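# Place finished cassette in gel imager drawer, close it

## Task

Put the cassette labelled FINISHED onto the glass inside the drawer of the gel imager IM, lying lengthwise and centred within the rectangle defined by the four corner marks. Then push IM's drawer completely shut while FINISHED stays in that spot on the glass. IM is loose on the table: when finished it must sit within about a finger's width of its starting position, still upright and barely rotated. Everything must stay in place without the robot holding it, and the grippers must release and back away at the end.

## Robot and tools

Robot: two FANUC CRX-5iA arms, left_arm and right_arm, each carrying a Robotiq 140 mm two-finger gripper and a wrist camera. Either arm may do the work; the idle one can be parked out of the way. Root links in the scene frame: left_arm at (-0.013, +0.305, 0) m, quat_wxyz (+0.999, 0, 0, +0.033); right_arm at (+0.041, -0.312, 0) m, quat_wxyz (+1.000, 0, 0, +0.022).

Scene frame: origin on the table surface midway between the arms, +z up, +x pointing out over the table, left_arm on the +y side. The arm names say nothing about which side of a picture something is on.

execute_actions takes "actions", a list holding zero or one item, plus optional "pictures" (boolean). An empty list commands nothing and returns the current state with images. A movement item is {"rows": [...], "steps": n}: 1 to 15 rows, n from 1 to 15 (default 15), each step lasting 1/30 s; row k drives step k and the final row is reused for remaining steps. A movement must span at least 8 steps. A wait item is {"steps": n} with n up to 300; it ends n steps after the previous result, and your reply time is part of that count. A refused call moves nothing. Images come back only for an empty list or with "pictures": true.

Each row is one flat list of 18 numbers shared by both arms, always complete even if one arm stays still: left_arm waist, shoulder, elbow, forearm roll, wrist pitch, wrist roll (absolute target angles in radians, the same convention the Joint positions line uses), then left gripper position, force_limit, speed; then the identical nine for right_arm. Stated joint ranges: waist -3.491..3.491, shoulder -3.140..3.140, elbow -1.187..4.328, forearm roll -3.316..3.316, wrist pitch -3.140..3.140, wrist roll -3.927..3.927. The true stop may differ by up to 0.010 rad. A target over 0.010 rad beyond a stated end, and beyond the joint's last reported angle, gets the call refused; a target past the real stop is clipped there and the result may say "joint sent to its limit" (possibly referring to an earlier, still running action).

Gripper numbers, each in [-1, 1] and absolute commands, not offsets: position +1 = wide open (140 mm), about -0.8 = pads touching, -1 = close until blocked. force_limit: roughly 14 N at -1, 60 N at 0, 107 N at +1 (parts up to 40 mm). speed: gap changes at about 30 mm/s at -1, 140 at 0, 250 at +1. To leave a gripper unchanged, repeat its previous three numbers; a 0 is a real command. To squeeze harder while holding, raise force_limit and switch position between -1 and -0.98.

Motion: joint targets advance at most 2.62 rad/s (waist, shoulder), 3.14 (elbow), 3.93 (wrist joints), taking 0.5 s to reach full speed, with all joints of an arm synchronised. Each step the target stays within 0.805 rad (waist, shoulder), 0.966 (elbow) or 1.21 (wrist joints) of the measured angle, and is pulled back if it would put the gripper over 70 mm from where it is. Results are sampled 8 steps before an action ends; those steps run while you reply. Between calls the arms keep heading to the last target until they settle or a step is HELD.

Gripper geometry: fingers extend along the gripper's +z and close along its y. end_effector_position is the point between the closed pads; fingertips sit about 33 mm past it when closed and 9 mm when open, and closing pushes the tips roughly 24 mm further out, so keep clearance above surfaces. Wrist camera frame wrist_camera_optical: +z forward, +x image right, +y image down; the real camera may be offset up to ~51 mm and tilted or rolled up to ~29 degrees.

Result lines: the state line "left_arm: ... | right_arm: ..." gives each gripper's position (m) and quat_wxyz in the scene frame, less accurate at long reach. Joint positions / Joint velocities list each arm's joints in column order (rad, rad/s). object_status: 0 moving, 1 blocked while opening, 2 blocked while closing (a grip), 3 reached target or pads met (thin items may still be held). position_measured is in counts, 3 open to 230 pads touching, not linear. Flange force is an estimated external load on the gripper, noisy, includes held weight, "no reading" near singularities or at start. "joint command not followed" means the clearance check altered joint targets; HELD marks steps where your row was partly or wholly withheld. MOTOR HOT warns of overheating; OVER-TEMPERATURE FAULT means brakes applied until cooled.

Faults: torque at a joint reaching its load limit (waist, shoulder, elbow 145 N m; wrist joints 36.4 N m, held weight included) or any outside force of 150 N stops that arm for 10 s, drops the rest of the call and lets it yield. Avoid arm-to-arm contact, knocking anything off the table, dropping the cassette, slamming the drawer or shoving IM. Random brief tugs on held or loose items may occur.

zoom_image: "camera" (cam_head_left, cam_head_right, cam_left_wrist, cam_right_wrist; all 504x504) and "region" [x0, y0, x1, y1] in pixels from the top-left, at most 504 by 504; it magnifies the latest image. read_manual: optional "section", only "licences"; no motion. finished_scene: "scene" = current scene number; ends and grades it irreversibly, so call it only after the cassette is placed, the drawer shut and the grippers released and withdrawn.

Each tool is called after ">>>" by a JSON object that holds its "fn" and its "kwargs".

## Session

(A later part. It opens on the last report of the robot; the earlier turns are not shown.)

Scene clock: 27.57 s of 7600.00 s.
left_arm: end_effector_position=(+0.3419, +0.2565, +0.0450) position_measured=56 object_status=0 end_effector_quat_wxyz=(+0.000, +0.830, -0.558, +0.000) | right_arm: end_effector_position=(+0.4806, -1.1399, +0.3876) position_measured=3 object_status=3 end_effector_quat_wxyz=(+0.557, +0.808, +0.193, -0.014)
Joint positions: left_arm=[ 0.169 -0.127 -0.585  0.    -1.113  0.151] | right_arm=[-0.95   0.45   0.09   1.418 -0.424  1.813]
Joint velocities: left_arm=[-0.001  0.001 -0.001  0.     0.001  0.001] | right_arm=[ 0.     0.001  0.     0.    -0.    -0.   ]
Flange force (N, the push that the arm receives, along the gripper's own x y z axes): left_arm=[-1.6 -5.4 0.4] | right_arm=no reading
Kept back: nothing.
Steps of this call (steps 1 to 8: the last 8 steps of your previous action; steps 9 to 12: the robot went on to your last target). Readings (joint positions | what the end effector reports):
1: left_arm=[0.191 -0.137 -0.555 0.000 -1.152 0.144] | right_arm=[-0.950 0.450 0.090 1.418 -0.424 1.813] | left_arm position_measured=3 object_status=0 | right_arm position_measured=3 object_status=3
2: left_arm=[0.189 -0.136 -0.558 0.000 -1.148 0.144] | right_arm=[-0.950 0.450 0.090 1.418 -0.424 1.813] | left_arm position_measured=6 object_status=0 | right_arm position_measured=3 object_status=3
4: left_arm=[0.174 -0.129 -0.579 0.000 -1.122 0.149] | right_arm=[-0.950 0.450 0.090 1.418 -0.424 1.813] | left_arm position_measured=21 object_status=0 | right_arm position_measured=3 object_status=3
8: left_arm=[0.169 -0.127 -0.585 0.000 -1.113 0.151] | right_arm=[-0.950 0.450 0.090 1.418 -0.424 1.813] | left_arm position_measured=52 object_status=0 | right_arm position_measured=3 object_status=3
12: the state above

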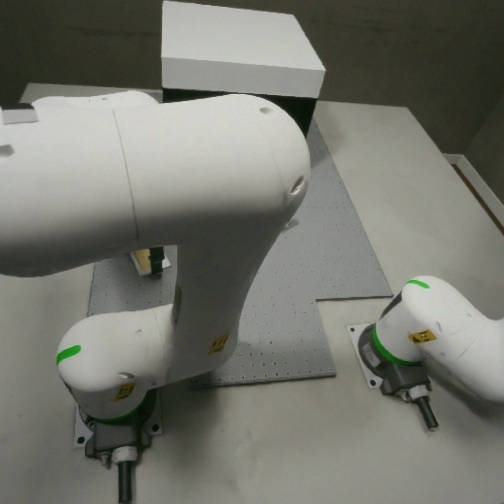

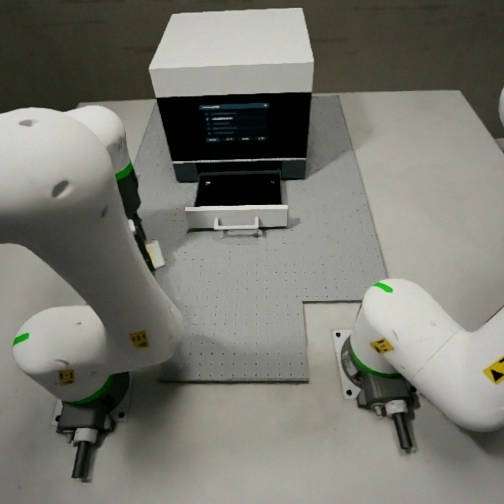

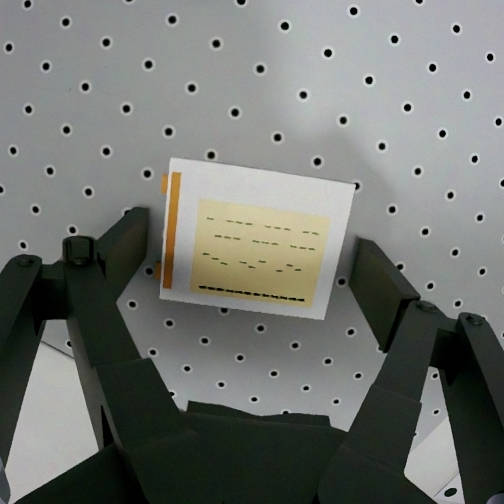

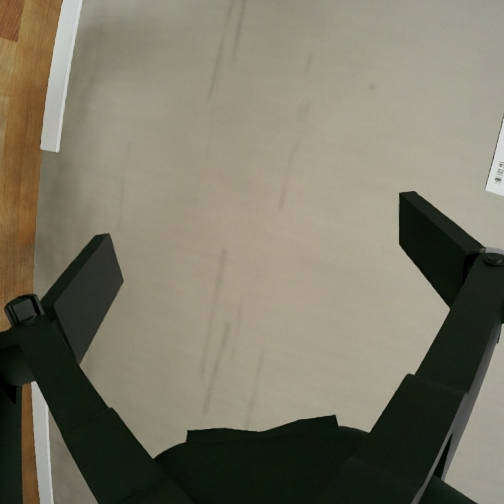

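>>> {"fn": "execute_actions", "kwargs": {"actions": [{"rows": [[0.1685,-0.1229,-0.5895,0,-1.1042,0.1515,0.574,0,0,-0.95,0.45,0.09,1.418,-0.424,1.813,1,0,0],[0.1685,-0.1202,-0.5924,0,-1.0986,0.1515,0.574,0,0,-0.95,0.45,0.09,1.418,-0.424,1.813,1,0,0],[0.1685,-0.1175,-0.5952,0,-1.0931,0.1515,0.574,0,0,-0.95,0.45,0.09,1.418,-0.424,1.813,1,0,0],[0.1685,-0.1148,-0.5981,0,-1.0875,0.1515,0.574,0,0,-0.95,0.45,0.09,1.418,-0.424,1.813,1,0,0],[0.1685,-0.1134,-0.5995,0,-1.0847,0.1515,0.574,0,0,-0.95,0.45,0.09,1.418,-0.424,1.813,1,0,0]], "steps": 15}]}}

>>> {"fn": "execute_actions", "kwargs": {"actions": [{"rows": [[0.1685,-0.1121,-0.6010,0,-1.0819,0.1515,0.574,0,0,-0.95,0.45,0.09,1.418,-0.424,1.813,1,0,0],[0.1685,-0.1107,-0.6024,0,-1.0791,0.1515,0.574,0,0,-0.95,0.45,0.09,1.418,-0.424,1.813,1,0,0]], "steps": 15}], "pictures": true}}

Scene clock: 28.43 s of 7600.00 s.
left_arm: end_effector_position=(+0.3419, +0.2565, +0.0350) position_measured=56 object_status=3 end_effector_quat_wxyz=(+0.000, +0.830, -0.558, -0.000) | right_arm: end_effector_position=(+0.4806, -1.1399, +0.3876) position_measured=3 object_status=3 end_effector_quat_wxyz=(+0.557, +0.808, +0.193, -0.014)
Joint positions: left_arm=[ 0.168 -0.114 -0.599 -0.    -1.085  0.152] | right_arm=[-0.95   0.45   0.09   1.418 -0.424  1.813]
Joint velocities: left_arm=[ 0.002  0.005 -0.003 -0.     0.012 -0.   ] | right_arm=[-0.     0.001  0.     0.    -0.    -0.   ]
Flange force (N, the push that the arm receives, along the gripper's own x y z axes): left_arm=[1.5 -9.9 9.1] | right_arm=no reading
Steps of this call (steps 1 to 19: the robot went on to your last target; steps 20 to 26: the first 7 steps of this action). Readings (joint positions | what the end effector reports):
20: left_arm=[0.168 -0.127 -0.585 0.000 -1.112 0.151] | right_arm=[-0.950 0.450 0.090 1.418 -0.424 1.813] | left_arm position_measured=56 object_status=3 | right_arm position_measured=3 object_status=3
21: left_arm=[0.168 -0.126 -0.587 0.000 -1.109 0.152] | right_arm=[-0.950 0.450 0.090 1.418 -0.424 1.813] | left_arm position_measured=56 object_status=3 | right_arm position_measured=3 object_status=3
23: left_arm=[0.168 -0.119 -0.594 -0.000 -1.096 0.152] | right_arm=[-0.950 0.450 0.090 1.418 -0.424 1.813] | left_arm position_measured=56 object_status=3 | right_arm position_measured=3 object_status=3
26: the state above

Scene clock: 28.93 s of 7600.00 s.
left_arm: end_effector_position=(+0.3420, +0.2565, +0.0331) position_measured=56 object_status=3 end_effector_quat_wxyz=(-0.000, +0.830, -0.558, +0.000) | right_arm: end_effector_position=(+0.4806, -1.1399, +0.3876) position_measured=3 object_status=3 end_effector_quat_wxyz=(+0.557, +0.808, +0.193, -0.014)
Joint positions: left_arm=[ 0.168 -0.111 -0.602 -0.    -1.079  0.152] | right_arm=[-0.95   0.45   0.09   1.418 -0.424  1.813]
Joint velocities: left_arm=[ 0.001  0.001 -0.001  0.     0.002  0.   ] | right_arm=[ 0.     0.002 -0.    -0.     0.     0.001]
Flange force (N, the push that the arm receives, along the gripper's own x y z axes): left_arm=[-5.4 3.9 -34.1] | right_arm=no reading
Steps of this call (steps 1 to 8: the last 8 steps of your previous action; steps 9 to 15: the first 7 steps of this action). Readings (joint positions | what the end effector reports):
9: left_arm=[0.168 -0.113 -0.600 -0.000 -1.085 0.152] | right_arm=[-0.950 0.450 0.090 1.418 -0.424 1.813] | left_arm position_measured=56 object_status=3 | right_arm position_measured=3 object_status=3
10: left_arm=[0.168 -0.113 -0.600 -0.000 -1.083 0.152] | right_arm=[-0.950 0.450 0.090 1.418 -0.424 1.813] | left_arm position_measured=56 object_status=3 | right_arm position_measured=3 object_status=3
12: left_arm=[0.168 -0.111 -0.602 -0.000 -1.079 0.152] | right_arm=[-0.950 0.450 0.090 1.418 -0.424 1.813] | left_arm position_measured=56 object_status=3 | right_arm position_measured=3 object_status=3
15: the state above

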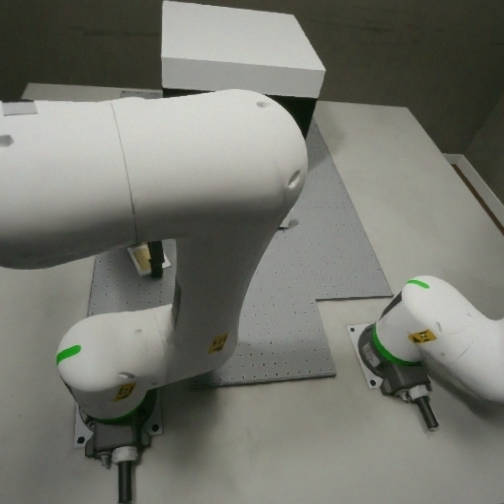

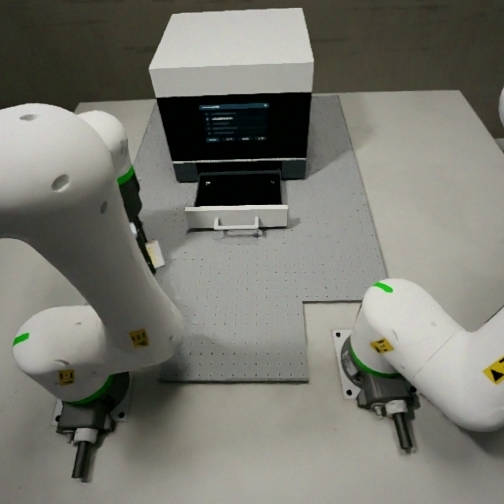

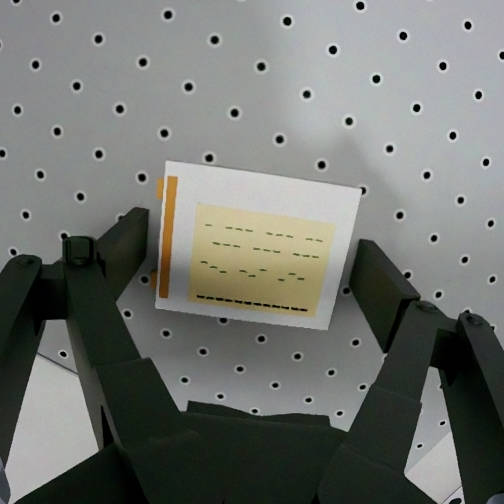

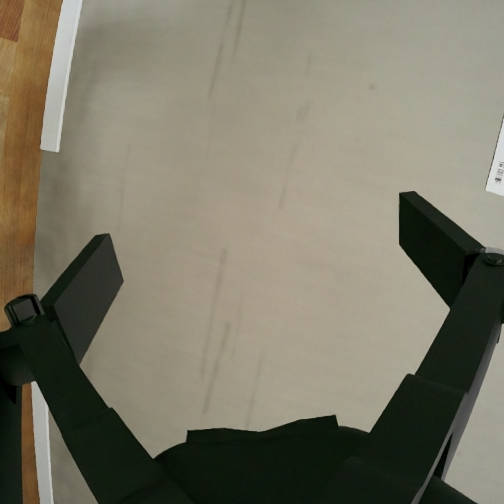

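>>> {"fn": "execute_actions", "kwargs": {"actions": [{"rows": [[0.1685,-0.1188,-0.5938,0,-1.0959,0.1515,0.574,0,0,-0.95,0.45,0.09,1.418,-0.424,1.813,1,0,0],[0.1685,-0.1188,-0.5938,0,-1.0959,0.1515,0.574,0,0,-0.95,0.45,0.09,1.418,-0.424,1.813,1,0,0],[0.1685,-0.1188,-0.5938,0,-1.0959,0.1515,0.574,0,0,-0.95,0.45,0.09,1.418,-0.424,1.813,1,0,0],[0.1685,-0.1188,-0.5938,0,-1.0959,0.1515,0.574,0,0,-0.95,0.45,0.09,1.418,-0.424,1.813,1,0,0],[0.1685,-0.1188,-0.5938,0,-1.0959,0.1515,-1,0.1,-0.7,-0.95,0.45,0.09,1.418,-0.424,1.813,1,0,0]], "steps": 15}]}}

>>> {"fn": "execute_actions", "kwargs": {"actions": [{"steps": 14}], "pictures": true}}

Scene clock: 29.83 s of 7600.00 s.
left_arm: end_effector_position=(+0.3419, +0.2565, +0.0388) position_measured=61 object_status=0 end_effector_quat_wxyz=(+0.000, +0.830, -0.558, -0.000) | right_arm: end_effector_position=(+0.4806, -1.1399, +0.3876) position_measured=3 object_status=3 end_effector_quat_wxyz=(+0.557, +0.808, +0.193, -0.014)
Joint positions: left_arm=[ 0.168 -0.118 -0.594 -0.    -1.096  0.152] | right_arm=[-0.95   0.45   0.09   1.418 -0.424  1.813]
Joint velocities: left_arm=[ 0.001 -0.001  0.002 -0.    -0.004  0.001] | right_arm=[ 0.    -0.    -0.001  0.    -0.    -0.001]
Flange force (N, the push that the arm receives, along the gripper's own x y z axes): left_arm=[-0.6 -9.1 -0.8] | right_arm=no reading
Steps of this call (steps 1 to 8: the last 8 steps of your previous action; steps 9 to 15: the robot went on to your last target; steps 16 to 20: nothing new was sent; steps 21 to 27: the first 7 steps of this action). Readings (joint positions | what the end effector reports):
21: left_arm=[0.168 -0.111 -0.602 -0.000 -1.079 0.152] | right_arm=[-0.950 0.450 0.090 1.418 -0.424 1.813] | left_arm position_measured=56 object_status=3 | right_arm position_measured=3 object_status=3
22: left_arm=[0.168 -0.112 -0.601 -0.000 -1.082 0.152] | right_arm=[-0.950 0.450 0.090 1.418 -0.424 1.813] | left_arm position_measured=56 object_status=3 | right_arm position_measured=3 object_status=3
24: left_arm=[0.168 -0.118 -0.594 -0.000 -1.095 0.152] | right_arm=[-0.950 0.450 0.090 1.418 -0.424 1.813] | left_arm position_measured=56 object_status=3 | right_arm position_measured=3 object_status=3
27: the state above

Scene clock: 30.30 s of 7600.00 s.
left_arm: end_effector_position=(+0.3420, +0.2565, +0.0391) position_measured=88 object_status=2 end_effector_quat_wxyz=(+0.000, +0.830, -0.558, +0.000) | right_arm: end_effector_position=(+0.4806, -1.1399, +0.3876) position_measured=3 object_status=3 end_effector_quat_wxyz=(+0.557, +0.808, +0.193, -0.014)
Joint positions: left_arm=[ 0.168 -0.119 -0.594  0.    -1.096  0.152] | right_arm=[-0.95   0.45   0.09   1.418 -0.424  1.813]
Joint velocities: left_arm=[-0.001  0.001 -0.003 -0.     0.    -0.   ] | right_arm=[-0.  0.  0.  0.  0.  0.]
Flange force (N, the push that the arm receives, along the gripper's own x y z axes): left_arm=[-6.3 -3.7 -36.6] | right_arm=no reading
Kept back: nothing.
Steps of this call (steps 1 to 8: the last 8 steps of your previous action; steps 9 to 14: the robot went on to your last target). Readings (joint positions | what the end effector reports):
1: left_arm=[0.168 -0.119 -0.594 -0.000 -1.096 0.152] | right_arm=[-0.950 0.450 0.090 1.418 -0.424 1.813] | left_arm position_measured=65 object_status=0 | right_arm position_measured=3 object_status=3
2: left_arm=[0.168 -0.119 -0.594 -0.000 -1.096 0.152] | right_arm=[-0.950 0.450 0.090 1.418 -0.424 1.813] | left_arm position_measured=68 object_status=0 | right_arm position_measured=3 object_status=3
4: left_arm=[0.168 -0.119 -0.594 -0.000 -1.096 0.152] | right_arm=[-0.950 0.450 0.090 1.418 -0.424 1.813] | left_arm position_measured=75 object_status=0 | right_arm position_measured=3 object_status=3
8: left_arm=[0.168 -0.119 -0.594 0.000 -1.096 0.152] | right_arm=[-0.950 0.450 0.090 1.418 -0.424 1.813] | left_arm position_measured=88 object_status=0 | right_arm position_measured=3 object_status=3
14: the state above

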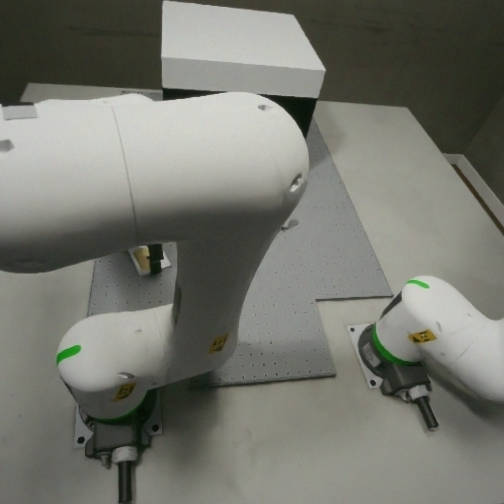

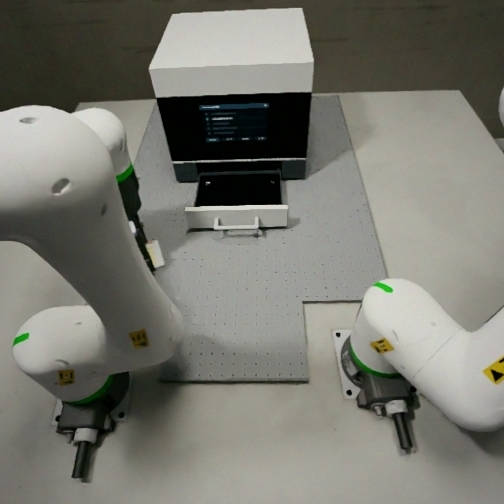

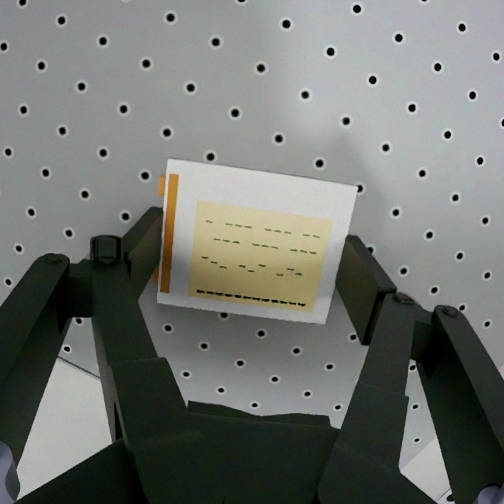

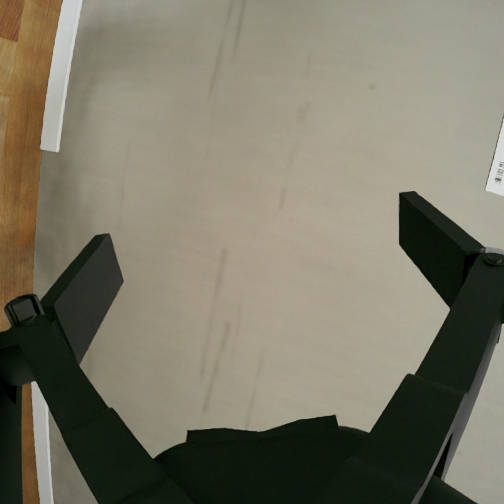

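>>> {"fn": "execute_actions", "kwargs": {"actions": [{"rows": [[0.1685,-0.1195,-0.5931,0,-1.0973,0.1515,-1,0.1,-0.7,-0.95,0.45,0.09,1.418,-0.424,1.813,1,0,0],[0.1685,-0.1202,-0.5924,0,-1.0987,0.1515,-1,0.1,-0.7,-0.95,0.45,0.09,1.418,-0.424,1.813,1,0,0],[0.1685,-0.1202,-0.5924,0,-1.0987,0.1515,-1,0.1,-0.7,-0.95,0.45,0.09,1.418,-0.424,1.813,1,0,0],[0.1685,-0.1202,-0.5924,0,-1.0987,0.1515,-0.98,0.2,-0.7,-0.95,0.45,0.09,1.418,-0.424,1.813,1,0,0],[0.1685,-0.1202,-0.5924,0,-1.0987,0.1515,-0.98,0.2,-0.7,-0.95,0.45,0.09,1.418,-0.424,1.813,1,0,0],[0.1685,-0.1202,-0.5924,0,-1.0987,0.1515,-0.98,0.2,-0.7,-0.95,0.45,0.09,1.418,-0.424,1.813,1,0,0],[0.1685,-0.1202,-0.5924,0,-1.0987,0.1515,-0.98,0.2,-0.7,-0.95,0.45,0.09,1.418,-0.424,1.813,1,0,0],[0.1685,-0.1216,-0.5909,0,-1.1015,0.1515,-0.98,0.2,-0.7,-0.95,0.45,0.09,1.418,-0.424,1.813,1,0,0],[0.1685,-0.1229,-0.5895,0,-1.1042,0.1515,-0.98,0.2,-0.7,-0.95,0.45,0.09,1.418,-0.424,1.813,1,0,0],[0.1685,-0.1270,-0.5852,0,-1.1126,0.1515,-0.98,0.2,-0.7,-0.95,0.45,0.09,1.418,-0.424,1.813,1,0,0],[0.1685,-0.1338,-0.5780,0,-1.1266,0.1515,-0.98,0.2,-0.7,-0.95,0.45,0.09,1.418,-0.424,1.813,1,0,0],[0.1685,-0.1462,-0.5628,0,-1.1542,0.1515,-0.98,0.2,-0.7,-0.95,0.45,0.09,1.418,-0.424,1.813,1,0,0]], "steps": 15}]}}

>>> {"fn": "execute_actions", "kwargs": {"actions": [{"steps": 12}], "pictures": true}}

Scene clock: 31.43 s of 7600.00 s.
left_arm: end_effector_position=(+0.3418, +0.2565, +0.0397) position_measured=89 object_status=0 end_effector_quat_wxyz=(+0.000, +0.830, -0.558, -0.000) | right_arm: end_effector_position=(+0.4806, -1.1399, +0.3876) position_measured=3 object_status=3 end_effector_quat_wxyz=(+0.557, +0.808, +0.193, -0.014)
Joint positions: left_arm=[ 0.168 -0.12  -0.593 -0.    -1.098  0.151] | right_arm=[-0.95   0.45   0.09   1.418 -0.424  1.813]
Joint velocities: left_arm=[-0.    -0.002  0.004 -0.    -0.005  0.   ] | right_arm=[-0.    -0.001 -0.    -0.     0.    -0.001]
Flange force (N, the push that the arm receives, along the gripper's own x y z axes): left_arm=[1.6 -9.4 0.9] | right_arm=no reading
Steps of this call (steps 1 to 15: the robot went on to your last target; steps 16 to 27: nothing new was sent; steps 28 to 34: the first 7 steps of this action). Readings (joint positions | what the end effector reports):
28: left_arm=[0.168 -0.119 -0.594 0.000 -1.096 0.151] | right_arm=[-0.950 0.450 0.090 1.418 -0.424 1.813] | left_arm position_measured=88 object_status=2 | right_arm position_measured=3 object_status=3
29: left_arm=[0.168 -0.119 -0.594 0.000 -1.096 0.151] | right_arm=[-0.950 0.450 0.090 1.418 -0.424 1.813] | left_arm position_measured=88 object_status=2 | right_arm position_measured=3 object_status=3
31: left_arm=[0.168 -0.120 -0.593 0.000 -1.097 0.151] | right_arm=[-0.950 0.450 0.090 1.418 -0.424 1.813] | left_arm position_measured=88 object_status=0 | right_arm position_measured=3 object_status=3
34: the state above

Scene clock: 31.83 s of 7600.00 s.
left_arm: end_effector_position=(+0.3417, +0.2565, +0.0601) position_measured=89 object_status=2 end_effector_quat_wxyz=(-0.000, +0.830, -0.558, +0.000) | right_arm: end_effector_position=(+0.4806, -1.1399, +0.3876) position_measured=3 object_status=3 end_effector_quat_wxyz=(+0.557, +0.808, +0.193, -0.014)
Joint positions: left_arm=[ 0.168 -0.146 -0.563 -0.    -1.154  0.151] | right_arm=[-0.95   0.45   0.09   1.418 -0.424  1.813]
Joint velocities: left_arm=[ 0.    -0.001 -0.002 -0.    -0.002 -0.001] | right_arm=[-0.     0.    -0.     0.    -0.    -0.001]
Flange force (N, the push that the arm receives, along the gripper's own x y z axes): left_arm=[2.2 -9.4 -1.9] | right_arm=no reading
Kept back: nothing.
Steps of this call (steps 1 to 8: the last 8 steps of your previous action; steps 9 to 12: the robot went on to your last target). Readings (joint positions | what the end effector reports):
1: left_arm=[0.168 -0.120 -0.593 -0.000 -1.099 0.151] | right_arm=[-0.950 0.450 0.090 1.418 -0.424 1.813] | left_arm position_measured=89 object_status=0 | right_arm position_measured=3 object_status=3
2: left_arm=[0.168 -0.121 -0.592 -0.000 -1.100 0.151] | right_arm=[-0.950 0.450 0.090 1.418 -0.424 1.813] | left_arm position_measured=89 object_status=0 | right_arm position_measured=3 object_status=3
4: left_arm=[0.168 -0.125 -0.587 -0.000 -1.108 0.151] | right_arm=[-0.950 0.450 0.090 1.418 -0.424 1.813] | left_arm position_measured=89 object_status=2 | right_arm position_measured=3 object_status=3
8: left_arm=[0.168 -0.146 -0.563 -0.000 -1.153 0.151] | right_arm=[-0.950 0.450 0.090 1.418 -0.424 1.813] | left_arm position_measured=89 object_status=2 | right_arm position_measured=3 object_status=3
12: the state above

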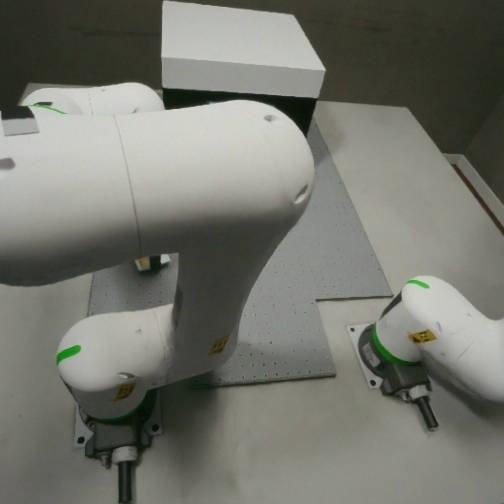

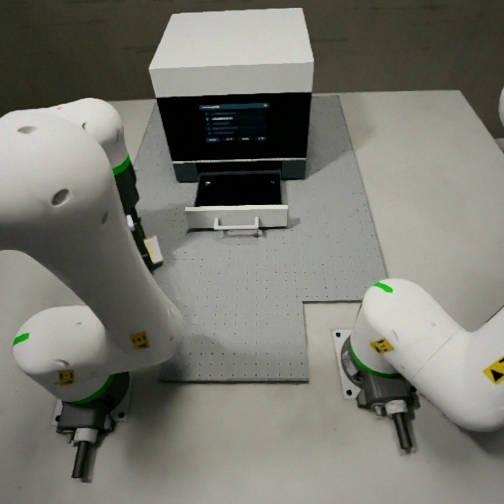

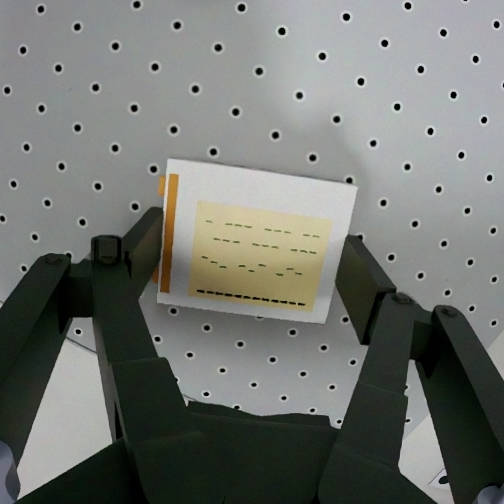

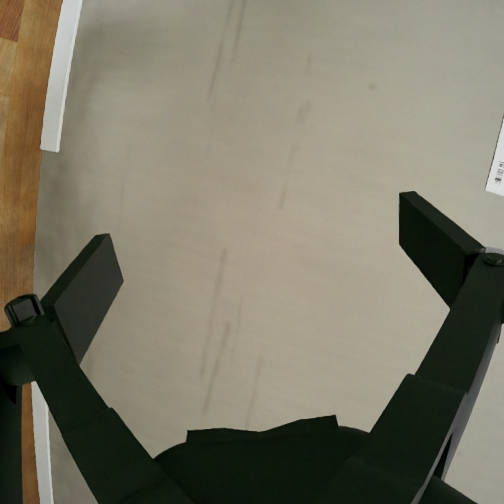

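>>> {"fn": "execute_actions", "kwargs": {"actions": [{"rows": [[0.15,-0.20,-0.40,0,-1.371,0.6,-0.98,0.2,-0.7,-0.95,0.45,0.09,1.418,-0.424,1.813,1,0,0],[0.15,-0.20,-0.40,0,-1.371,0.6,-0.98,0.2,-0.7,-0.95,0.45,0.09,1.418,-0.424,1.813,1,0,0],[0.15,-0.20,-0.40,0,-1.371,0.6,-0.98,0.2,-0.7,-0.95,0.45,0.09,1.418,-0.424,1.813,1,0,0],[0.15,-0.20,-0.40,0,-1.371,0.6,-0.98,0.2,-0.7,-0.95,0.45,0.09,1.418,-0.424,1.813,1,0,0],[0.15,-0.20,-0.40,0,-1.371,0.6,-0.98,0.2,-0.7,-0.95,0.45,0.09,1.418,-0.424,1.813,1,0,0],[0.15,-0.20,-0.40,0,-1.371,0.6,-0.98,0.2,-0.7,-0.95,0.45,0.09,1.418,-0.424,1.813,1,0,0],[0.15,-0.20,-0.40,0,-1.371,0.6,-0.98,0.2,-0.7,-0.95,0.45,0.09,1.418,-0.424,1.813,1,0,0],[0.15,-0.20,-0.40,0,-1.371,0.6,-0.98,0.2,-0.7,-0.95,0.45,0.09,1.418,-0.424,1.813,1,0,0],[0.15,-0.20,-0.40,0,-1.371,0.6,-0.98,0.2,-0.7,-0.95,0.45,0.09,1.418,-0.424,1.813,1,0,0],[-0.3825,0.2991,0.2985,0,-1.5701,1.8873,-0.98,0.2,-0.7,-0.95,0.45,0.09,1.418,-0.424,1.813,1,0,0]], "steps": 15}]}}

>>> {"fn": "execute_actions", "kwargs": {"actions": [{"steps": 32}], "pictures": true}}

Scene clock: 34.80 s of 7600.00 s.
left_arm: end_effector_position=(+0.3456, +0.2552, +0.0884) position_measured=89 object_status=2 end_effector_quat_wxyz=(+0.000, +0.868, -0.496, -0.000) | right_arm: end_effector_position=(+0.4806, -1.1399, +0.3876) position_measured=3 object_status=3 end_effector_quat_wxyz=(+0.557, +0.808, +0.193, -0.014)
Joint positions: left_arm=[ 0.162 -0.164 -0.507  0.    -1.228  0.305] | right_arm=[-0.95   0.45   0.09   1.418 -0.424  1.813]
Joint velocities: left_arm=[-0.067 -0.183  0.552  0.    -0.731  1.511] | right_arm=[-0.     0.001  0.    -0.    -0.     0.   ]
Flange force (N, the push that the arm receives, along the gripper's own x y z axes): left_arm=[5.8 -8.2 7.7] | right_arm=no reading
Steps of this call (steps 1 to 30: the robot went on to your last target; steps 31 to 82: nothing new was sent; steps 83 to 89: the first 7 steps of this action). Readings (joint positions | what the end effector reports):
83: left_arm=[0.169 -0.146 -0.563 0.000 -1.154 0.151] | right_arm=[-0.950 0.450 0.090 1.418 -0.424 1.813] | left_arm position_measured=89 object_status=2 | right_arm position_measured=3 object_status=3
84: left_arm=[0.168 -0.146 -0.561 0.000 -1.156 0.155] | right_arm=[-0.950 0.450 0.090 1.418 -0.424 1.813] | left_arm position_measured=89 object_status=2 | right_arm position_measured=3 object_status=3
86: left_arm=[0.167 -0.150 -0.549 0.000 -1.173 0.189] | right_arm=[-0.950 0.450 0.090 1.418 -0.424 1.813] | left_arm position_measured=89 object_status=2 | right_arm position_measured=3 object_status=3
89: the state above

Scene clock: 35.87 s of 7600.00 s.
left_arm: end_effector_position=(+0.4702, +0.0105, +0.2200) position_measured=89 object_status=2 end_effector_quat_wxyz=(+0.000, +1.000, +0.000, +0.000) | right_arm: end_effector_position=(+0.4806, -1.1399, +0.3876) position_measured=3 object_status=3 end_effector_quat_wxyz=(+0.557, +0.808, +0.193, -0.014)
Joint positions: left_arm=[-0.382  0.299  0.298  0.    -1.57   1.887] | right_arm=[-0.95   0.45   0.09   1.418 -0.424  1.813]
Joint velocities: left_arm=[-0.001  0.     0.005  0.    -0.002  0.011] | right_arm=[ 0.     0.001  0.001 -0.    -0.     0.001]
Flange force (N, the push that the arm receives, along the gripper's own x y z axes): left_arm=[9.8 4.6 -2.9] | right_arm=no reading
Kept back: nothing.
Steps of this call (steps 1 to 8: the last 8 steps of your previous action; steps 9 to 32: the robot went on to your last target). Readings (joint positions | what the end effector reports):
1: left_arm=[0.160 -0.171 -0.487 0.000 -1.255 0.361] | right_arm=[-0.950 0.450 0.090 1.418 -0.424 1.813] | left_arm position_measured=89 object_status=2 | right_arm position_measured=3 object_status=3
2: left_arm=[0.158 -0.178 -0.466 0.000 -1.283 0.419] | right_arm=[-0.950 0.450 0.090 1.418 -0.424 1.813] | left_arm position_measured=89 object_status=2 | right_arm position_measured=3 object_status=3
4: left_arm=[0.152 -0.188 -0.428 0.000 -1.329 0.521] | right_arm=[-0.950 0.450 0.090 1.418 -0.424 1.813] | left_arm position_measured=89 object_status=2 | right_arm position_measured=3 object_status=3
8: left_arm=[0.090 -0.148 -0.304 0.000 -1.376 0.746] | right_arm=[-0.950 0.450 0.090 1.418 -0.424 1.813] | left_arm position_measured=89 object_status=2 | right_arm position_measured=3 object_status=3
32: the state above

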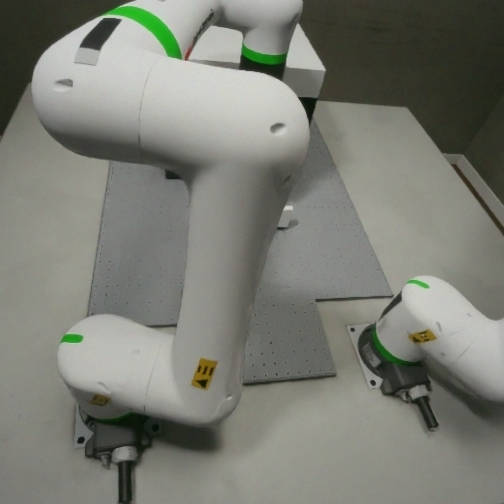

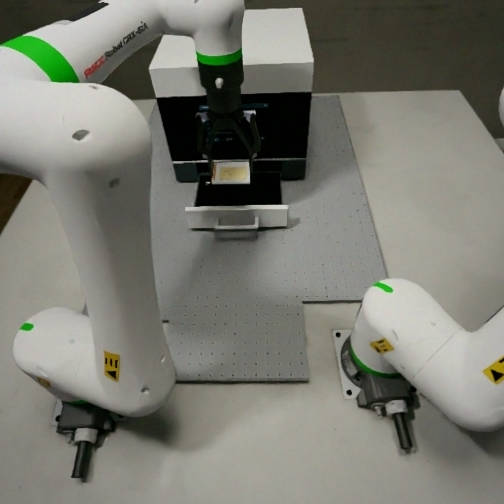

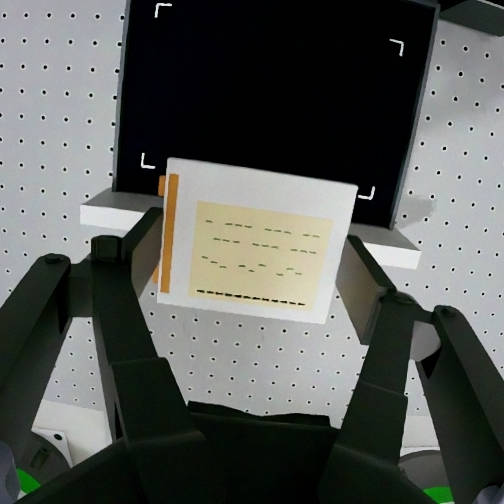

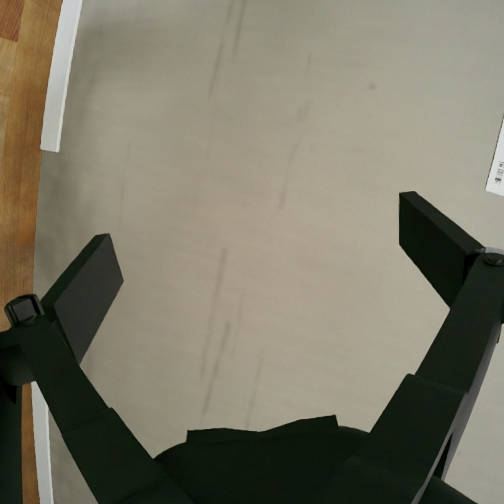

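>>> {"fn": "zoom_image", "kwargs": {"camera": "cam_left_wrist", "region": [70, 0, 290, 220]}}

>>> {"fn": "zoom_image", "kwargs": {"camera": "cam_left_wrist", "region": [284, 0, 504, 220]}}

Region (70, 0, 290, 220) of cam_left_wrist's 504x504 image, scaled by 2.291, with more detail than that image has.

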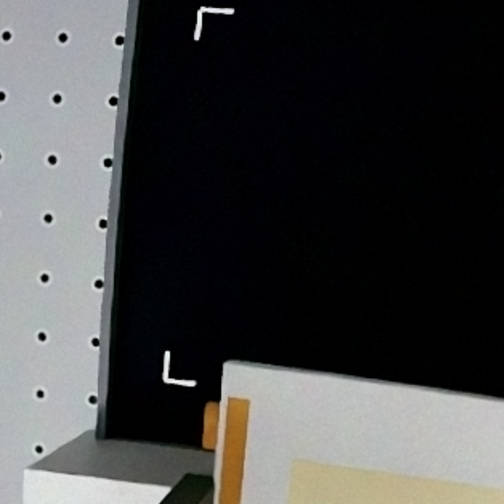

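Region (284, 0, 504, 220) of cam_left_wrist's 504x504 image, scaled by 2.291, with more detail than that image has.

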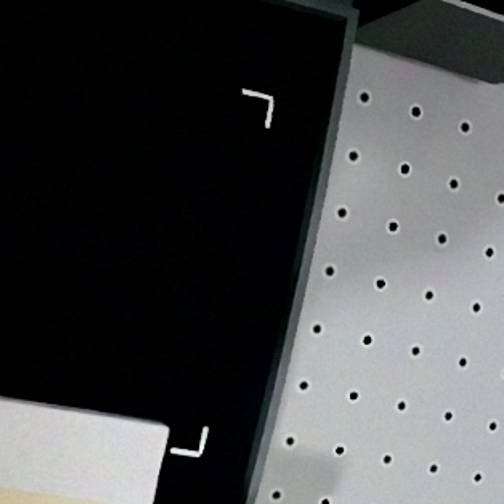

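>>> {"fn": "execute_actions", "kwargs": {"actions": [{"rows": [[-0.3513,0.4931,0.3774,0,-1.4551,-1.2775,-0.98,0.2,-0.7,-0.95,0.45,0.09,1.418,-0.424,1.813,1,0,0]], "steps": 15}]}}

>>> {"fn": "execute_actions", "kwargs": {"actions": [{"steps": 38}], "pictures": true}}

Scene clock: 40.07 s of 7600.00 s.
left_arm: end_effector_position=(+0.4803, +0.0094, +0.2107) position_measured=89 object_status=2 end_effector_quat_wxyz=(-0.000, +0.997, -0.075, -0.000) | right_arm: end_effector_position=(+0.4806, -1.1399, +0.3876) position_measured=3 object_status=3 end_effector_quat_wxyz=(+0.557, +0.808, +0.193, -0.014)
Joint positions: left_arm=[-0.379  0.324  0.308 -0.    -1.556  1.734] | right_arm=[-0.95   0.45   0.09   1.418 -0.424  1.813]
Joint velocities: left_arm=[ 0.042  0.241  0.099  0.     0.146 -1.511] | right_arm=[-0.     0.    -0.001  0.    -0.     0.   ]
Flange force (N, the push that the arm receives, along the gripper's own x y z axes): left_arm=[2.7 -0.7 -5.9] | right_arm=no reading
Steps of this call (steps 1 to 15: the robot went on to your last target; steps 16 to 90: nothing new was sent; then 0.97 s passed at rest; steps 91 to 97: the first 7 steps of this action). Readings (joint positions | what the end effector reports):
91: left_arm=[-0.383 0.299 0.299 -0.000 -1.570 1.887] | right_arm=[-0.950 0.450 0.090 1.418 -0.424 1.813] | left_arm position_measured=89 object_status=2 | right_arm position_measured=3 object_status=3
92: left_arm=[-0.383 0.300 0.299 0.000 -1.570 1.883] | right_arm=[-0.950 0.450 0.090 1.418 -0.424 1.813] | left_arm position_measured=89 object_status=2 | right_arm position_measured=3 object_status=3
94: left_arm=[-0.382 0.305 0.301 -0.000 -1.567 1.850] | right_arm=[-0.950 0.450 0.090 1.418 -0.424 1.813] | left_arm position_measured=89 object_status=2 | right_arm position_measured=3 object_status=3
97: the state above

Scene clock: 41.33 s of 7600.00 s.
left_arm: end_effector_position=(+0.5467, +0.0059, +0.1400) position_measured=89 object_status=2 end_effector_quat_wxyz=(+0.000, -0.004, +1.000, +0.000) | right_arm: end_effector_position=(+0.4806, -1.1399, +0.3876) position_measured=3 object_status=3 end_effector_quat_wxyz=(+0.557, +0.808, +0.193, -0.014)
Joint positions: left_arm=[-0.351  0.493  0.377 -0.    -1.455 -1.277] | right_arm=[-0.95   0.45   0.09   1.418 -0.424  1.813]
Joint velocities: left_arm=[-0.     0.     0.    -0.     0.    -0.001] | right_arm=[ 0. -0. -0.  0. -0.  0.]
Flange force (N, the push that the arm receives, along the gripper's own x y z axes): left_arm=[-13.0 -6.4 -3.2] | right_arm=no reading
Kept back: nothing.
Steps of this call (steps 1 to 8: the last 8 steps of your previous action; steps 9 to 38: the robot went on to your last target). Readings (joint positions | what the end effector reports):
1: left_arm=[-0.377 0.332 0.312 -0.000 -1.551 1.678] | right_arm=[-0.950 0.450 0.090 1.418 -0.424 1.813] | left_arm position_measured=89 object_status=2 | right_arm position_measured=3 object_status=3
2: left_arm=[-0.376 0.342 0.316 -0.000 -1.545 1.614] | right_arm=[-0.950 0.450 0.090 1.418 -0.424 1.813] | left_arm position_measured=89 object_status=2 | right_arm position_measured=3 object_status=3
4: left_arm=[-0.372 0.366 0.326 -0.000 -1.530 1.458] | right_arm=[-0.950 0.450 0.090 1.418 -0.424 1.813] | left_arm position_measured=89 object_status=2 | right_arm position_measured=3 object_status=3
8: left_arm=[-0.364 0.416 0.346 -0.000 -1.501 1.043] | right_arm=[-0.950 0.450 0.090 1.418 -0.424 1.813] | left_arm position_measured=89 object_status=2 | right_arm position_measured=3 object_status=3
38: the state above

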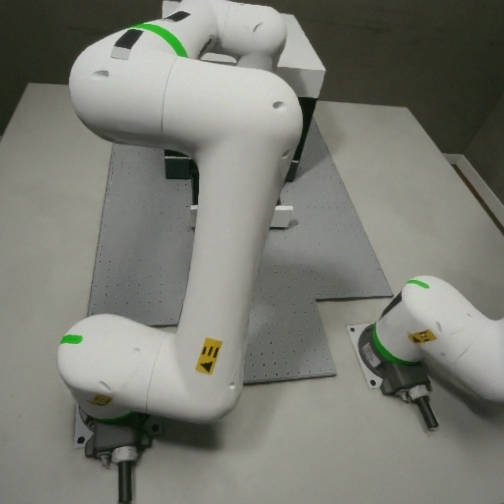

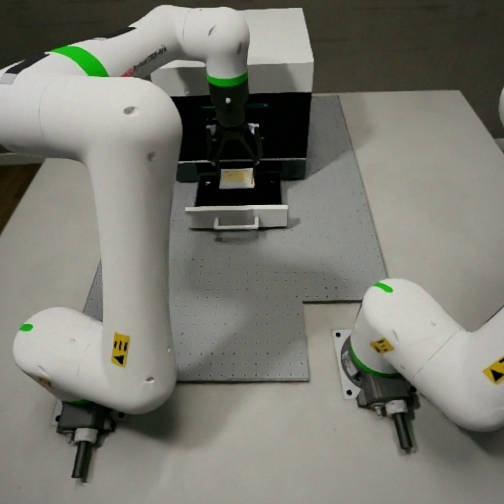

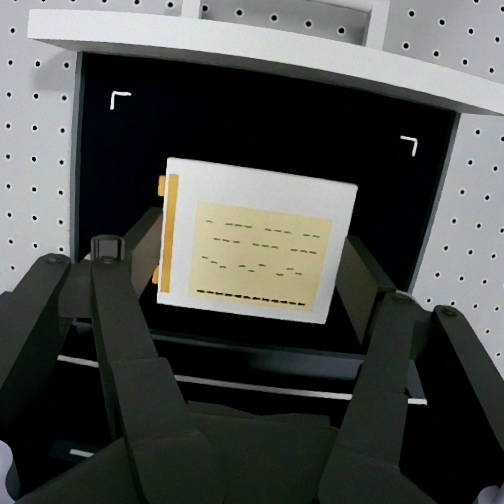

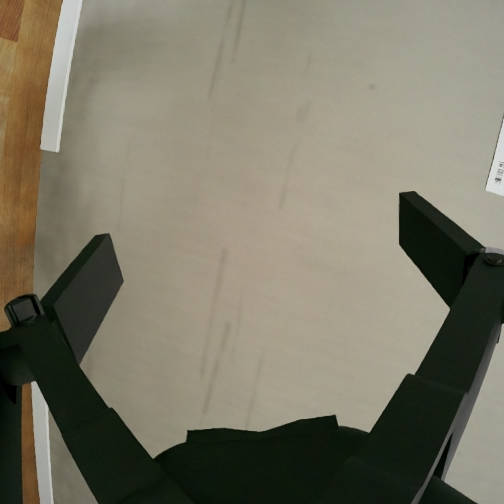

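>>> {"fn": "execute_actions", "kwargs": {"actions": [{"rows": [[-0.3495,0.5245,0.2817,0,-1.3280,-1.2793,-0.98,0.2,-0.7,-0.95,0.45,0.09,1.418,-0.424,1.813,1,0,0]], "steps": 8}]}}

>>> {"fn": "execute_actions", "kwargs": {"actions": [{"steps": 14}], "pictures": true}}

Scene clock: 41.93 s of 7600.00 s.
left_arm: end_effector_position=(+0.5467, +0.0059, +0.1400) position_measured=89 object_status=2 end_effector_quat_wxyz=(+0.000, -0.004, +1.000, +0.000) | right_arm: end_effector_position=(+0.4806, -1.1399, +0.3876) position_measured=3 object_status=3 end_effector_quat_wxyz=(+0.557, +0.808, +0.193, -0.014)
Joint positions: left_arm=[-0.351  0.493  0.377 -0.    -1.455 -1.277] | right_arm=[-0.95   0.45   0.09   1.418 -0.424  1.813]
Joint velocities: left_arm=[ 0.    -0.001  0.     0.    -0.     0.   ] | right_arm=[-0.     0.001  0.001 -0.     0.    -0.   ]
Flange force (N, the push that the arm receives, along the gripper's own x y z axes): left_arm=[-12.0 -4.2 -3.4] | right_arm=no reading
Kept back: the last 8 steps of this action.
Steps of this call (steps 1 to 18: the robot went on to your last target). Readings (joint positions | what the end effector reports):
1: left_arm=[-0.351 0.493 0.377 -0.000 -1.455 -1.277] | right_arm=[-0.950 0.450 0.090 1.418 -0.424 1.813] | left_arm position_measured=89 object_status=2 | right_arm position_measured=3 object_status=3
2: left_arm=[-0.351 0.493 0.377 -0.000 -1.455 -1.277] | right_arm=[-0.950 0.450 0.090 1.418 -0.424 1.813] | left_arm position_measured=89 object_status=2 | right_arm position_measured=3 object_status=3
4: left_arm=[-0.351 0.493 0.377 -0.000 -1.455 -1.277] | right_arm=[-0.950 0.450 0.090 1.418 -0.424 1.813] | left_arm position_measured=89 object_status=2 | right_arm position_measured=3 object_status=3
8: left_arm=[-0.351 0.493 0.377 -0.000 -1.455 -1.277] | right_arm=[-0.950 0.450 0.090 1.418 -0.424 1.813] | left_arm position_measured=89 object_status=2 | right_arm position_measured=3 object_status=3
18: the state above

Scene clock: 42.40 s of 7600.00 s.
left_arm: end_effector_position=(+0.5487, +0.0065, +0.0800) position_measured=89 object_status=2 end_effector_quat_wxyz=(+0.000, -0.004, +1.000, +0.000) | right_arm: end_effector_position=(+0.4806, -1.1399, +0.3876) position_measured=3 object_status=3 end_effector_quat_wxyz=(+0.557, +0.808, +0.193, -0.014)
Joint positions: left_arm=[-0.349  0.525  0.282 -0.    -1.328 -1.279] | right_arm=[-0.95   0.45   0.09   1.418 -0.424  1.813]
Joint velocities: left_arm=[ 0.    -0.001 -0.001 -0.    -0.     0.001] | right_arm=[ 0.  0. -0.  0.  0. -0.]
Flange force (N, the push that the arm receives, along the gripper's own x y z axes): left_arm=[-8.7 -3.2 -1.4] | right_arm=no reading
Kept back: nothing.
Steps of this call (steps 1 to 8: the last 8 steps of your previous action; steps 9 to 14: the robot went on to your last target). Readings (joint positions | what the end effector reports):
1: left_arm=[-0.351 0.493 0.377 -0.000 -1.455 -1.278] | right_arm=[-0.950 0.450 0.090 1.418 -0.424 1.813] | left_arm position_measured=89 object_status=2 | right_arm position_measured=3 object_status=3
2: left_arm=[-0.351 0.494 0.375 -0.000 -1.451 -1.278] | right_arm=[-0.950 0.450 0.090 1.418 -0.424 1.813] | left_arm position_measured=89 object_status=2 | right_arm position_measured=3 object_status=3
4: left_arm=[-0.351 0.502 0.349 -0.000 -1.417 -1.278] | right_arm=[-0.950 0.450 0.090 1.418 -0.424 1.813] | left_arm position_measured=89 object_status=2 | right_arm position_measured=3 object_status=3
8: left_arm=[-0.350 0.524 0.284 -0.000 -1.331 -1.279] | right_arm=[-0.950 0.450 0.090 1.418 -0.424 1.813] | left_arm position_measured=89 object_status=2 | right_arm position_measured=3 object_status=3
14: the state above

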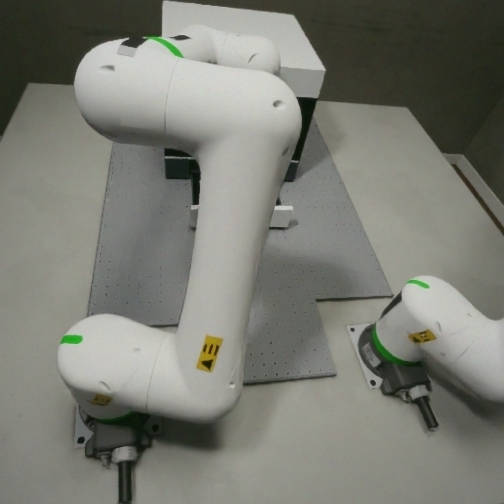

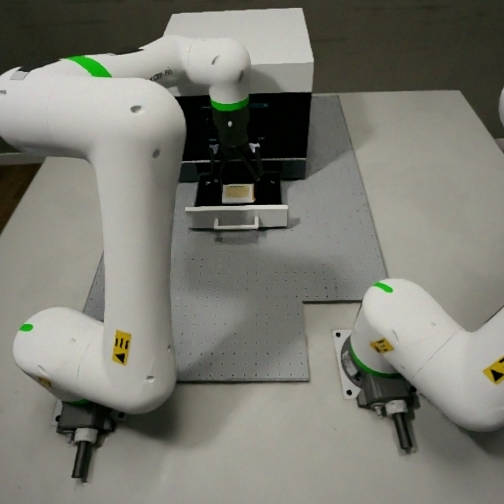

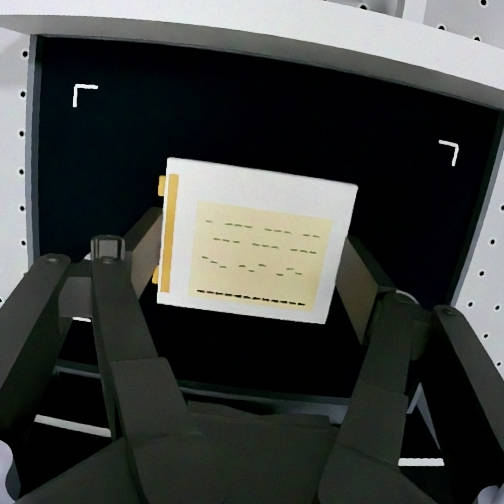

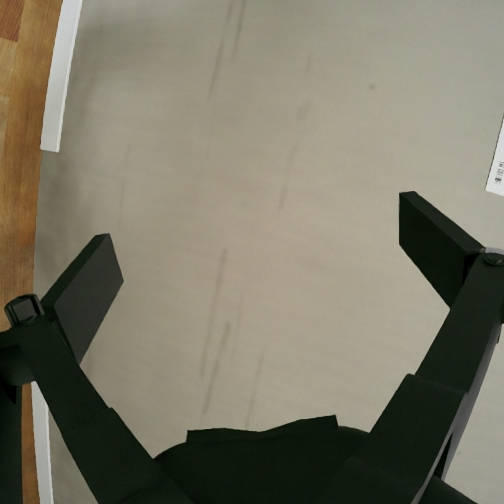

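>>> {"fn": "execute_actions", "kwargs": {"actions": [{"rows": [[-0.3490,0.5290,0.2775,0,-1.3193,-1.281,-0.98,0.2,-0.7,-0.95,0.45,0.09,1.418,-0.424,1.813,1,0,0],[-0.3485,0.5320,0.2738,0,-1.3125,-1.281,-0.98,0.2,-0.7,-0.95,0.45,0.09,1.418,-0.424,1.813,1,0,0],[-0.3485,0.5334,0.2710,0,-1.3084,-1.281,-0.98,0.2,-0.7,-0.95,0.45,0.09,1.418,-0.424,1.813,1,0,0],[-0.3485,0.5341,0.2696,0,-1.3063,-1.281,-0.98,0.2,-0.7,-0.95,0.45,0.09,1.418,-0.424,1.813,1,0,0],[-0.3485,0.5348,0.2682,0,-1.3042,-1.281,-0.98,0.2,-0.7,-0.95,0.45,0.09,1.418,-0.424,1.813,1,0,0]], "steps": 8}]}}

>>> {"fn": "execute_actions", "kwargs": {"actions": [{"steps": 11}]}}

Scene clock: 43.13 s of 7600.00 s.
left_arm: end_effector_position=(+0.5487, +0.0065, +0.0800) position_measured=89 object_status=2 end_effector_quat_wxyz=(+0.000, -0.004, +1.000, +0.000) | right_arm: end_effector_position=(+0.4806, -1.1399, +0.3876) position_measured=3 object_status=3 end_effector_quat_wxyz=(+0.557, +0.808, +0.193, -0.014)
Joint positions: left_arm=[-0.349  0.525  0.282 -0.    -1.328 -1.279] | right_arm=[-0.95   0.45   0.09   1.418 -0.424  1.813]
Joint velocities: left_arm=[-0.     0.001  0.    -0.     0.    -0.   ] | right_arm=[ 0.     0.001  0.    -0.    -0.    -0.   ]
Flange force (N, the push that the arm receives, along the gripper's own x y z axes): left_arm=[-11.1 -3.4 -2.1] | right_arm=no reading
Kept back: the last 8 steps of this action.
Steps of this call (steps 1 to 22: the robot went on to your last target). Readings (joint positions | what the end effector reports):
1: left_arm=[-0.349 0.525 0.282 -0.000 -1.328 -1.279] | right_arm=[-0.950 0.450 0.090 1.418 -0.424 1.813] | left_arm position_measured=89 object_status=2 | right_arm position_measured=3 object_status=3
2: left_arm=[-0.349 0.525 0.282 -0.000 -1.328 -1.279] | right_arm=[-0.950 0.450 0.090 1.418 -0.424 1.813] | left_arm position_measured=89 object_status=2 | right_arm position_measured=3 object_status=3
4: left_arm=[-0.349 0.525 0.282 -0.000 -1.328 -1.279] | right_arm=[-0.950 0.450 0.090 1.418 -0.424 1.813] | left_arm position_measured=89 object_status=2 | right_arm position_measured=3 object_status=3
8: left_arm=[-0.349 0.525 0.282 -0.000 -1.328 -1.279] | right_arm=[-0.950 0.450 0.090 1.418 -0.424 1.813] | left_arm position_measured=89 object_status=2 | right_arm position_measured=3 object_status=3
22: the state above

Scene clock: 43.50 s of 7600.00 s.
left_arm: end_effector_position=(+0.5503, +0.0067, +0.0685) position_measured=89 object_status=2 end_effector_quat_wxyz=(+0.000, -0.004, +1.000, -0.000) | right_arm: end_effector_position=(+0.4806, -1.1399, +0.3876) position_measured=3 object_status=3 end_effector_quat_wxyz=(+0.557, +0.808, +0.193, -0.014)
Joint positions: left_arm=[-0.348  0.534  0.269  0.    -1.304 -1.281] | right_arm=[-0.95   0.45   0.09   1.418 -0.424  1.813]
Joint velocities: left_arm=[ 0.     0.005 -0.002  0.     0.002 -0.   ] | right_arm=[ 0.    -0.001  0.    -0.    -0.    -0.001]
Flange force (N, the push that the arm receives, along the gripper's own x y z axes): left_arm=[-5.1 18.4 -95.8] | right_arm=no reading
Kept back: nothing.
Steps of this call (steps 1 to 8: the last 8 steps of your previous action; steps 9 to 11: the robot went on to your last target). Readings (joint positions | what the end effector reports):
1: left_arm=[-0.349 0.525 0.282 -0.000 -1.328 -1.279] | right_arm=[-0.950 0.450 0.090 1.418 -0.424 1.813] | left_arm position_measured=89 object_status=2 | right_arm position_measured=3 object_status=3
2: left_arm=[-0.349 0.526 0.280 0.000 -1.324 -1.280] | right_arm=[-0.950 0.450 0.090 1.418 -0.424 1.813] | left_arm position_measured=89 object_status=2 | right_arm position_measured=3 object_status=3
4: left_arm=[-0.349 0.532 0.272 0.000 -1.311 -1.281] | right_arm=[-0.950 0.450 0.090 1.418 -0.424 1.813] | left_arm position_measured=89 object_status=2 | right_arm position_measured=3 object_status=3
8: left_arm=[-0.348 0.534 0.269 0.000 -1.304 -1.281] | right_arm=[-0.950 0.450 0.090 1.418 -0.424 1.813] | left_arm position_measured=89 object_status=2 | right_arm position_measured=3 object_status=3
11: the state above


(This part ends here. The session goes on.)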